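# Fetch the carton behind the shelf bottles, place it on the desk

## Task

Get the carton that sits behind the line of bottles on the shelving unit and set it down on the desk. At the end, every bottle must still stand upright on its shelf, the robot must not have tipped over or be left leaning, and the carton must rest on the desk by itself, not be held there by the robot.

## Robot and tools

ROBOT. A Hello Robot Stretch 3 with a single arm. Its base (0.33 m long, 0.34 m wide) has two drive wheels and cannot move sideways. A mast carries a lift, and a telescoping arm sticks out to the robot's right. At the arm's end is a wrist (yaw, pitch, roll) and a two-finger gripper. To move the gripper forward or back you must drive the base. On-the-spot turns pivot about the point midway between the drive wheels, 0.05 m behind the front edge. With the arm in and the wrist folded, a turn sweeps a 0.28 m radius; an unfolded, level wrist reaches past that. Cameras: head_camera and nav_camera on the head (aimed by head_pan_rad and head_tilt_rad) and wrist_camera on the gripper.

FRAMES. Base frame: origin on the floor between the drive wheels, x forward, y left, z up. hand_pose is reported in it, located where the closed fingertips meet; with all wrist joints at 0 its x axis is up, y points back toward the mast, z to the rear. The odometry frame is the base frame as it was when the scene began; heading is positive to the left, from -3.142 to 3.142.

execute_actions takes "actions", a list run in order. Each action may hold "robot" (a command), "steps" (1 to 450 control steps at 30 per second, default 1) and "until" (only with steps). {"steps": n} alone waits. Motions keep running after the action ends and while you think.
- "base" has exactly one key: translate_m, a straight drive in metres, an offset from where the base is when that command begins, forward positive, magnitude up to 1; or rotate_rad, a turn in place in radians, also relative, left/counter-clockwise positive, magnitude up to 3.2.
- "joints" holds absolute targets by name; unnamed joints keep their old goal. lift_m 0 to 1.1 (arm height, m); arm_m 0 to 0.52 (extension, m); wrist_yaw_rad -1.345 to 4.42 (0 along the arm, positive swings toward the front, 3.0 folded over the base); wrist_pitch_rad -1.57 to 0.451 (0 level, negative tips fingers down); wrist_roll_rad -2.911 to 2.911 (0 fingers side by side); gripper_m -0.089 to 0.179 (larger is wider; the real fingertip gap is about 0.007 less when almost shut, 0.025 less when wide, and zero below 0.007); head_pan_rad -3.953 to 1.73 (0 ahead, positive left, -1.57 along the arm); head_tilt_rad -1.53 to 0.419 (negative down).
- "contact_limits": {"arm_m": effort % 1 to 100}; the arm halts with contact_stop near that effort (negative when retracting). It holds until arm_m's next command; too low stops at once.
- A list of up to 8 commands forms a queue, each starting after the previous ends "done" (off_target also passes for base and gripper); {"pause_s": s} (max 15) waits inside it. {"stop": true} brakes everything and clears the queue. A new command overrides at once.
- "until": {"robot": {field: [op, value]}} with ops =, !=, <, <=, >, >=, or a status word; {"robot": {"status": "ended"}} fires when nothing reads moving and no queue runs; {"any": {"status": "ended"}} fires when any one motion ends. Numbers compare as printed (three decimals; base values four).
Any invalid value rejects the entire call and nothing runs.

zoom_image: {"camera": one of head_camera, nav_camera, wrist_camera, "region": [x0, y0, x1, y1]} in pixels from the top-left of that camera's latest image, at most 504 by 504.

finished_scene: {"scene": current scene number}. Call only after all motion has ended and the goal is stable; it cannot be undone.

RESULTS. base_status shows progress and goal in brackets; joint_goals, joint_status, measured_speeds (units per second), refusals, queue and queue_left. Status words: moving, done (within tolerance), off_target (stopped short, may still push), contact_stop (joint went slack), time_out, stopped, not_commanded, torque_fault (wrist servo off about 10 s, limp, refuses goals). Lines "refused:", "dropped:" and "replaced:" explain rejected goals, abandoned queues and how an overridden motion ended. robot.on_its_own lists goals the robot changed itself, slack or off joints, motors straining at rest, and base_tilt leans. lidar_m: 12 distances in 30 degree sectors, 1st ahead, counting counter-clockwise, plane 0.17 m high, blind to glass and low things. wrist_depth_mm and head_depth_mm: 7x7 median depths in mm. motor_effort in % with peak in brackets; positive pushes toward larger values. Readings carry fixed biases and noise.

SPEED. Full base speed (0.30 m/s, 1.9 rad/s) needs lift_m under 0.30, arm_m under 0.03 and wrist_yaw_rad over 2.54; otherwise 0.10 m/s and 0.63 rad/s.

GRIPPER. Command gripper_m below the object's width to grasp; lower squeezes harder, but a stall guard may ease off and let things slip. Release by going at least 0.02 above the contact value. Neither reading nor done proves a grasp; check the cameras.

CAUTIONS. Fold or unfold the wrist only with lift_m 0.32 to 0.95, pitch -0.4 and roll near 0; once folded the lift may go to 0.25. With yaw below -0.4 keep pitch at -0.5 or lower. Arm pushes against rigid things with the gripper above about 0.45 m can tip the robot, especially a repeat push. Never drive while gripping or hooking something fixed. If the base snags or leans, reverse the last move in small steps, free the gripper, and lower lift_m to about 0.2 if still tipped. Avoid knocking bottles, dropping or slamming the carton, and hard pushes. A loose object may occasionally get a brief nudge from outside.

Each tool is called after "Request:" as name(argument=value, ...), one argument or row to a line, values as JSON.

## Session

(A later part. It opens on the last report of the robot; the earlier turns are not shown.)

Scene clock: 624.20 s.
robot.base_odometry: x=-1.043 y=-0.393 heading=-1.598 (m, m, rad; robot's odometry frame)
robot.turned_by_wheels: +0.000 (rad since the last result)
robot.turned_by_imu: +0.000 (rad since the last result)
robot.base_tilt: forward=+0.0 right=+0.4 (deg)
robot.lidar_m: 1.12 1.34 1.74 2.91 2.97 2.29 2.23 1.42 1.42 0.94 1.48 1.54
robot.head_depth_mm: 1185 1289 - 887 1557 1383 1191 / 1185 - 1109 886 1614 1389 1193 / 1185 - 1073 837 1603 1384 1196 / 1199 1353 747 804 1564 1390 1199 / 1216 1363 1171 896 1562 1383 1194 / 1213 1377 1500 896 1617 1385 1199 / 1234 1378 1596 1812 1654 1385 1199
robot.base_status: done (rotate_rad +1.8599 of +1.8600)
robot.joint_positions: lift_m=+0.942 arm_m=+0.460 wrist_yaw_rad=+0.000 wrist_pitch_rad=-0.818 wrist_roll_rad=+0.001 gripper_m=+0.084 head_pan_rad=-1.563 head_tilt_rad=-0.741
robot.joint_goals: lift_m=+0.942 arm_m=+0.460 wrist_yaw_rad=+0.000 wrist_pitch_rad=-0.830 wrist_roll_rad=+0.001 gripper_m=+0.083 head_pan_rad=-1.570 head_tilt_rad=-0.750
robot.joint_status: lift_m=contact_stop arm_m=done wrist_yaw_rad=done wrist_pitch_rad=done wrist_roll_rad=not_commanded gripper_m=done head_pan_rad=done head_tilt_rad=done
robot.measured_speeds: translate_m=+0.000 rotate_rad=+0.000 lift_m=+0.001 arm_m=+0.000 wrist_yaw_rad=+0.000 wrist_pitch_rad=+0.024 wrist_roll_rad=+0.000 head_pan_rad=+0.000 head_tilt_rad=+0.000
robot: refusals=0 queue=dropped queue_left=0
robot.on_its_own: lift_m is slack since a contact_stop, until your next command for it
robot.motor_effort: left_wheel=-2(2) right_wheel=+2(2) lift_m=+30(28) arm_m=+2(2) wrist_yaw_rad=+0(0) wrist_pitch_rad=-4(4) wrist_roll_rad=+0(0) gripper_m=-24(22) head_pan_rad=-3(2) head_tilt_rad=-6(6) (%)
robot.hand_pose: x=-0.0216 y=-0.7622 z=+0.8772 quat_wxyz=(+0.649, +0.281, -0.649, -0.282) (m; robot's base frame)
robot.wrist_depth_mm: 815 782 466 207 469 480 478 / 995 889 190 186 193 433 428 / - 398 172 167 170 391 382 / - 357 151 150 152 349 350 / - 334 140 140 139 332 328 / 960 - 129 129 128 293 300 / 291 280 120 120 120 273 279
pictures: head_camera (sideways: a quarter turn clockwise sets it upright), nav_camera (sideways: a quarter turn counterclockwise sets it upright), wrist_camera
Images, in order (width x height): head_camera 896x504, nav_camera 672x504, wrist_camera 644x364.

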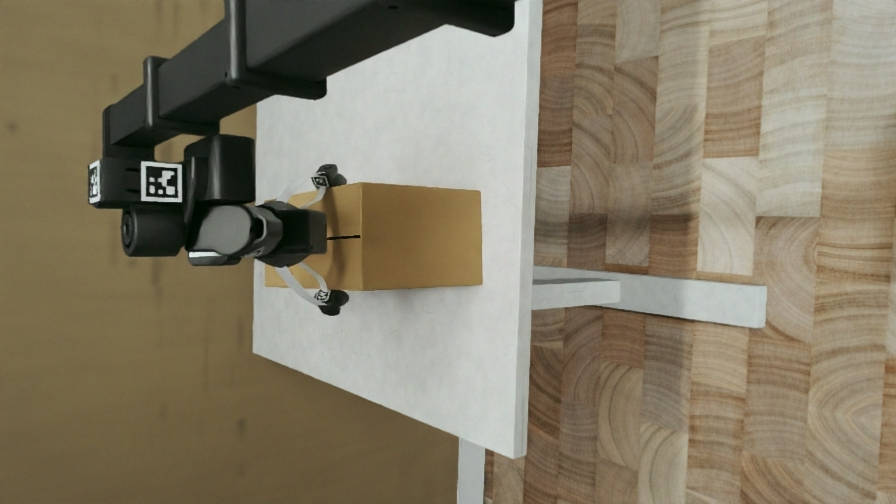

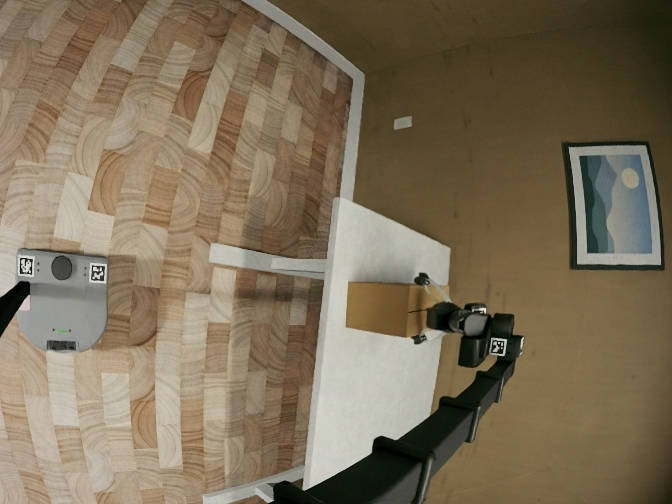

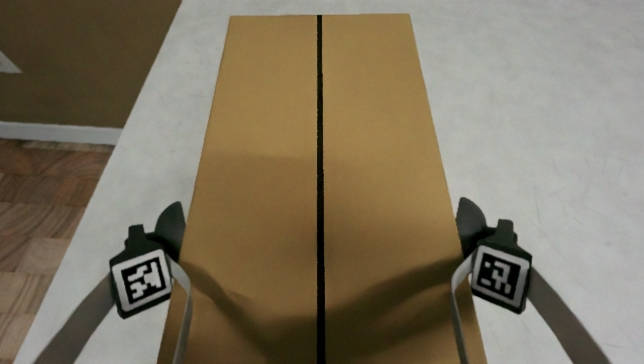

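Contact made. Release and back off.

Request:
execute_actions(
  actions=[
    {"robot": [{"joints": {"gripper_m": 0.17, "lift_m": 0.946}}, {"joints": {"lift_m": 1.01}}, {"joints": {"arm_m": 0.25}}], "steps": 300, "until": {"robot": {"status": "ended"}}},
  ],
)

Scene clock: 632.97 s.
robot.base_odometry: x=-1.043 y=-0.393 heading=-1.598 (m, m, rad; robot's odometry frame)
robot.turned_by_wheels: +0.000 (rad since the last result)
robot.turned_by_imu: +0.000 (rad since the last result)
robot.base_tilt: forward=+0.1 right=+0.4 (deg)
robot.lidar_m: 1.13 1.34 1.75 2.91 2.97 2.29 2.23 1.42 1.43 0.94 1.48 1.54
robot.head_depth_mm: 1139 1372 1166 890 1566 1385 1194 / 1157 - 1118 892 1602 1380 1193 / 1164 - 1071 836 1610 1383 1194 / 1192 1339 829 798 1566 1380 1190 / 1215 1366 1217 890 1572 1385 1194 / 1215 1378 1509 894 1615 1392 1199 / 1228 1387 1589 1824 1650 1388 1200
robot.base_status: done (rotate_rad +1.8599 of +1.8600)
robot.joint_positions: lift_m=+1.010 arm_m=+0.250 wrist_yaw_rad=+0.000 wrist_pitch_rad=-0.838 wrist_roll_rad=+0.001 gripper_m=+0.170 head_pan_rad=-1.563 head_tilt_rad=-0.741
robot.joint_goals: lift_m=+1.010 arm_m=+0.250 wrist_yaw_rad=+0.000 wrist_pitch_rad=-0.830 wrist_roll_rad=+0.001 gripper_m=+0.170 head_pan_rad=-1.570 head_tilt_rad=-0.750
robot.joint_status: lift_m=done arm_m=done wrist_yaw_rad=done wrist_pitch_rad=done wrist_roll_rad=not_commanded gripper_m=done head_pan_rad=done head_tilt_rad=done
robot.measured_speeds: translate_m=+0.000 rotate_rad=+0.000 lift_m=+0.000 arm_m=+0.000 wrist_yaw_rad=+0.000 wrist_pitch_rad=+0.000 wrist_roll_rad=+0.000 head_pan_rad=+0.000 head_tilt_rad=+0.000
robot: refusals=0 queue=done queue_left=0
robot.motor_effort: left_wheel=-2(2) right_wheel=+2(3) lift_m=+40(42) arm_m=-2(2) wrist_yaw_rad=-1(1) wrist_pitch_rad=+2(4) wrist_roll_rad=+0(0) gripper_m=+0(99) head_pan_rad=-3(3) head_tilt_rad=-6(5) (%)
robot.hand_pose: x=-0.0216 y=-0.5488 z=+0.9419 quat_wxyz=(+0.646, +0.288, -0.646, -0.288) (m; robot's base frame)
robot.wrist_depth_mm: - - 566 299 559 569 562 / - - 489 268 494 508 500 / - - 453 263 449 456 457 / - 434 426 337 424 423 427 / - 394 391 398 394 393 388 / - - - - - - 376 / - 965 979 - 968 972 990
pictures: head_camera (sideways: a quarter turn clockwise sets it upright), nav_camera (sideways: a quarter turn counterclockwise sets it upright), wrist_camera
Images, in order (width x height): head_camera 896x504, nav_camera 672x504, wrist_camera 644x364.

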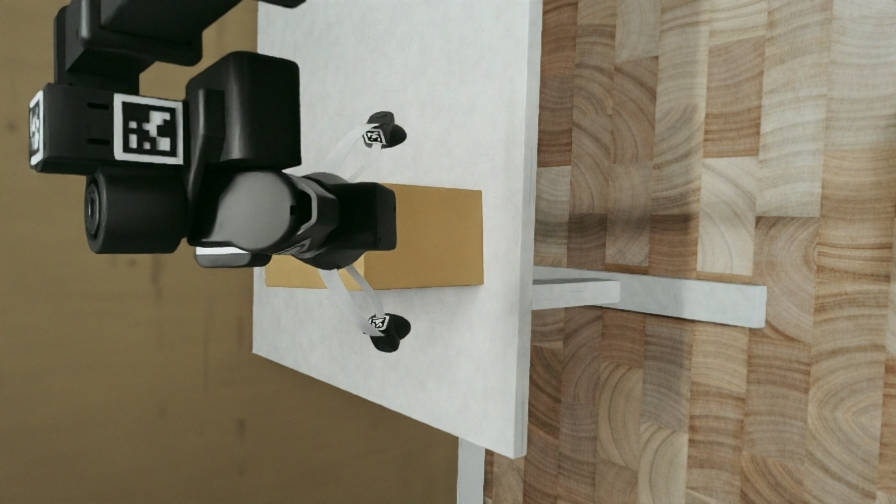

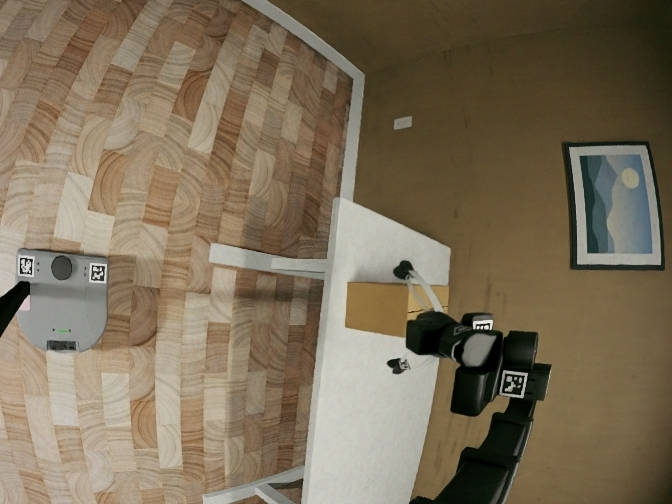

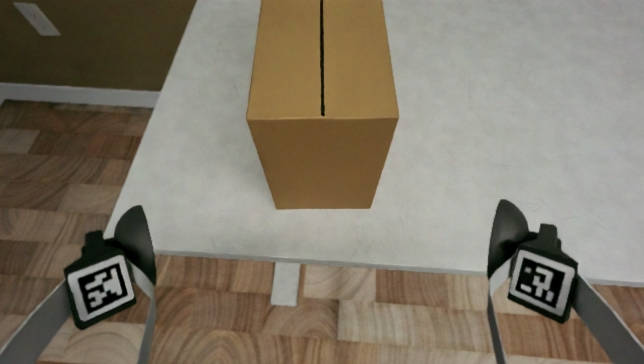

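Request:
execute_actions(
  actions=[
    {"robot": {"joints": {"head_pan_rad": 1.45, "head_tilt_rad": -0.2}}, "steps": 120, "until": {"robot": {"status": "ended"}}},
  ],
)

Scene clock: 638.10 s.
robot.base_odometry: x=-1.043 y=-0.393 heading=-1.598 (m, m, rad; robot's odometry frame)
robot.turned_by_wheels: +0.000 (rad since the last result)
robot.turned_by_imu: +0.000 (rad since the last result)
robot.base_tilt: forward=+0.0 right=+0.4 (deg)
robot.lidar_m: 1.13 1.34 1.74 2.91 2.98 2.30 2.23 1.42 1.43 0.94 1.49 1.54
robot.head_depth_mm: 2896 3301 3443 3556 3632 2418 1782 / 2856 3319 3426 3487 3612 2401 1804 / 2805 3195 3372 3301 3375 2426 1791 / 2643 3223 3324 3432 3579 2431 1794 / 2652 3226 3341 3417 3307 2461 1808 / 3164 3171 3298 3445 3481 2491 1819 / 3141 3179 3328 3403 3461 2447 1819
robot.base_status: done (rotate_rad +1.8599 of +1.8600)
robot.joint_positions: lift_m=+1.010 arm_m=+0.250 wrist_yaw_rad=+0.000 wrist_pitch_rad=-0.838 wrist_roll_rad=+0.001 gripper_m=+0.170 head_pan_rad=+1.443 head_tilt_rad=-0.211
robot.joint_goals: lift_m=+1.010 arm_m=+0.250 wrist_yaw_rad=+0.000 wrist_pitch_rad=-0.830 wrist_roll_rad=+0.001 gripper_m=+0.170 head_pan_rad=+1.450 head_tilt_rad=-0.200
robot.joint_status: lift_m=done arm_m=done wrist_yaw_rad=done wrist_pitch_rad=done wrist_roll_rad=not_commanded gripper_m=done head_pan_rad=done head_tilt_rad=done
robot.measured_speeds: translate_m=+0.000 rotate_rad=+0.000 lift_m=+0.000 arm_m=+0.000 wrist_yaw_rad=+0.000 wrist_pitch_rad=+0.000 wrist_roll_rad=+0.000 head_pan_rad=+0.000 head_tilt_rad=+0.000
robot: refusals=0 queue=done queue_left=0
robot.motor_effort: left_wheel=-2(2) right_wheel=+3(2) lift_m=+41(40) arm_m=-2(2) wrist_yaw_rad=+1(1) wrist_pitch_rad=+2(2) wrist_roll_rad=+0(0) gripper_m=+0(0) head_pan_rad=+2(32) head_tilt_rad=+8(49) (%)
robot.hand_pose: x=-0.0216 y=-0.5488 z=+0.9419 quat_wxyz=(+0.646, +0.288, -0.646, -0.288) (m; robot's base frame)
robot.wrist_depth_mm: - - 577 299 556 563 559 / - - 504 269 496 500 497 / - - 458 261 449 459 457 / - 430 432 343 420 423 428 / - 391 392 395 393 394 387 / - - - - - - 375 / 992 992 966 952 974 980 979
pictures: head_camera (sideways: a quarter turn clockwise sets it upright), nav_camera (sideways: a quarter turn counterclockwise sets it upright), wrist_camera
Images, in order (width x height): head_camera 896x504, nav_camera 672x504, wrist_camera 644x364.

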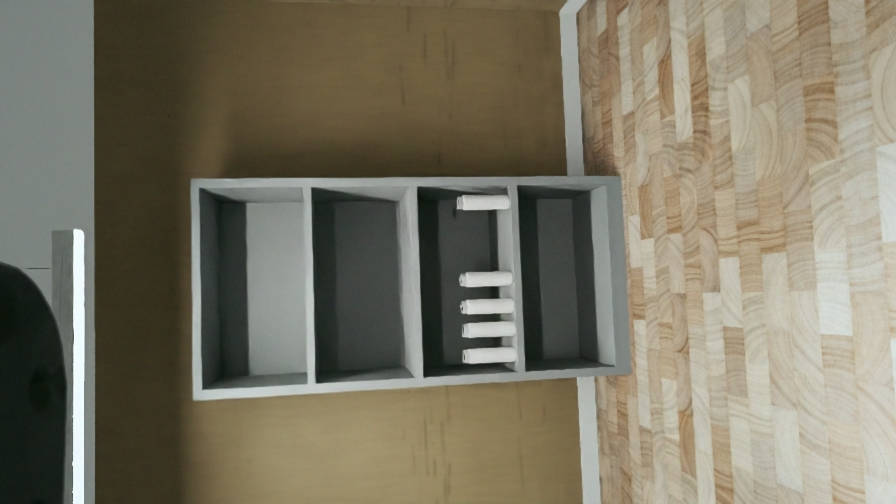

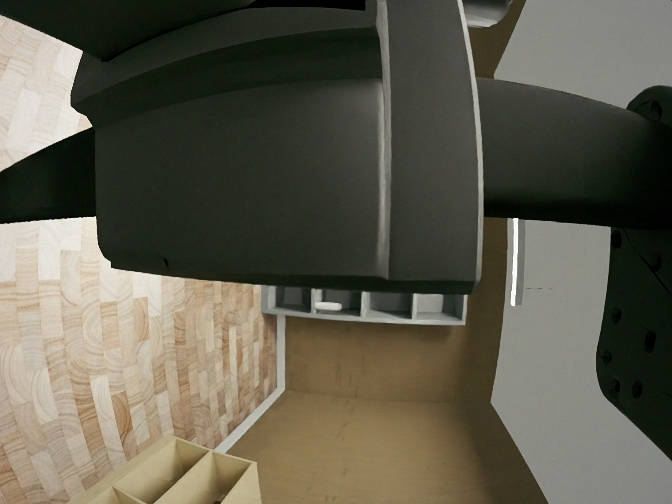

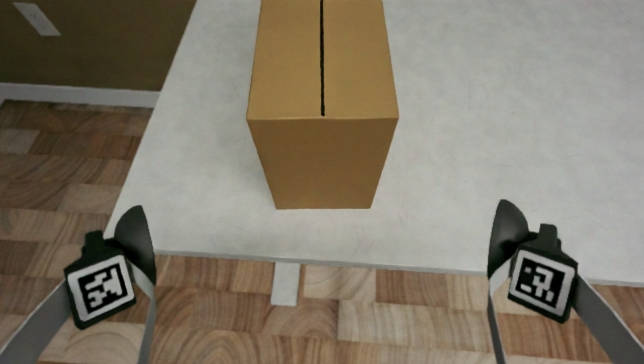

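All 5 bottles upright, carton on the desk.

Request:
finished_scene(
  scene=1,
)

The scene is finished: the task was done.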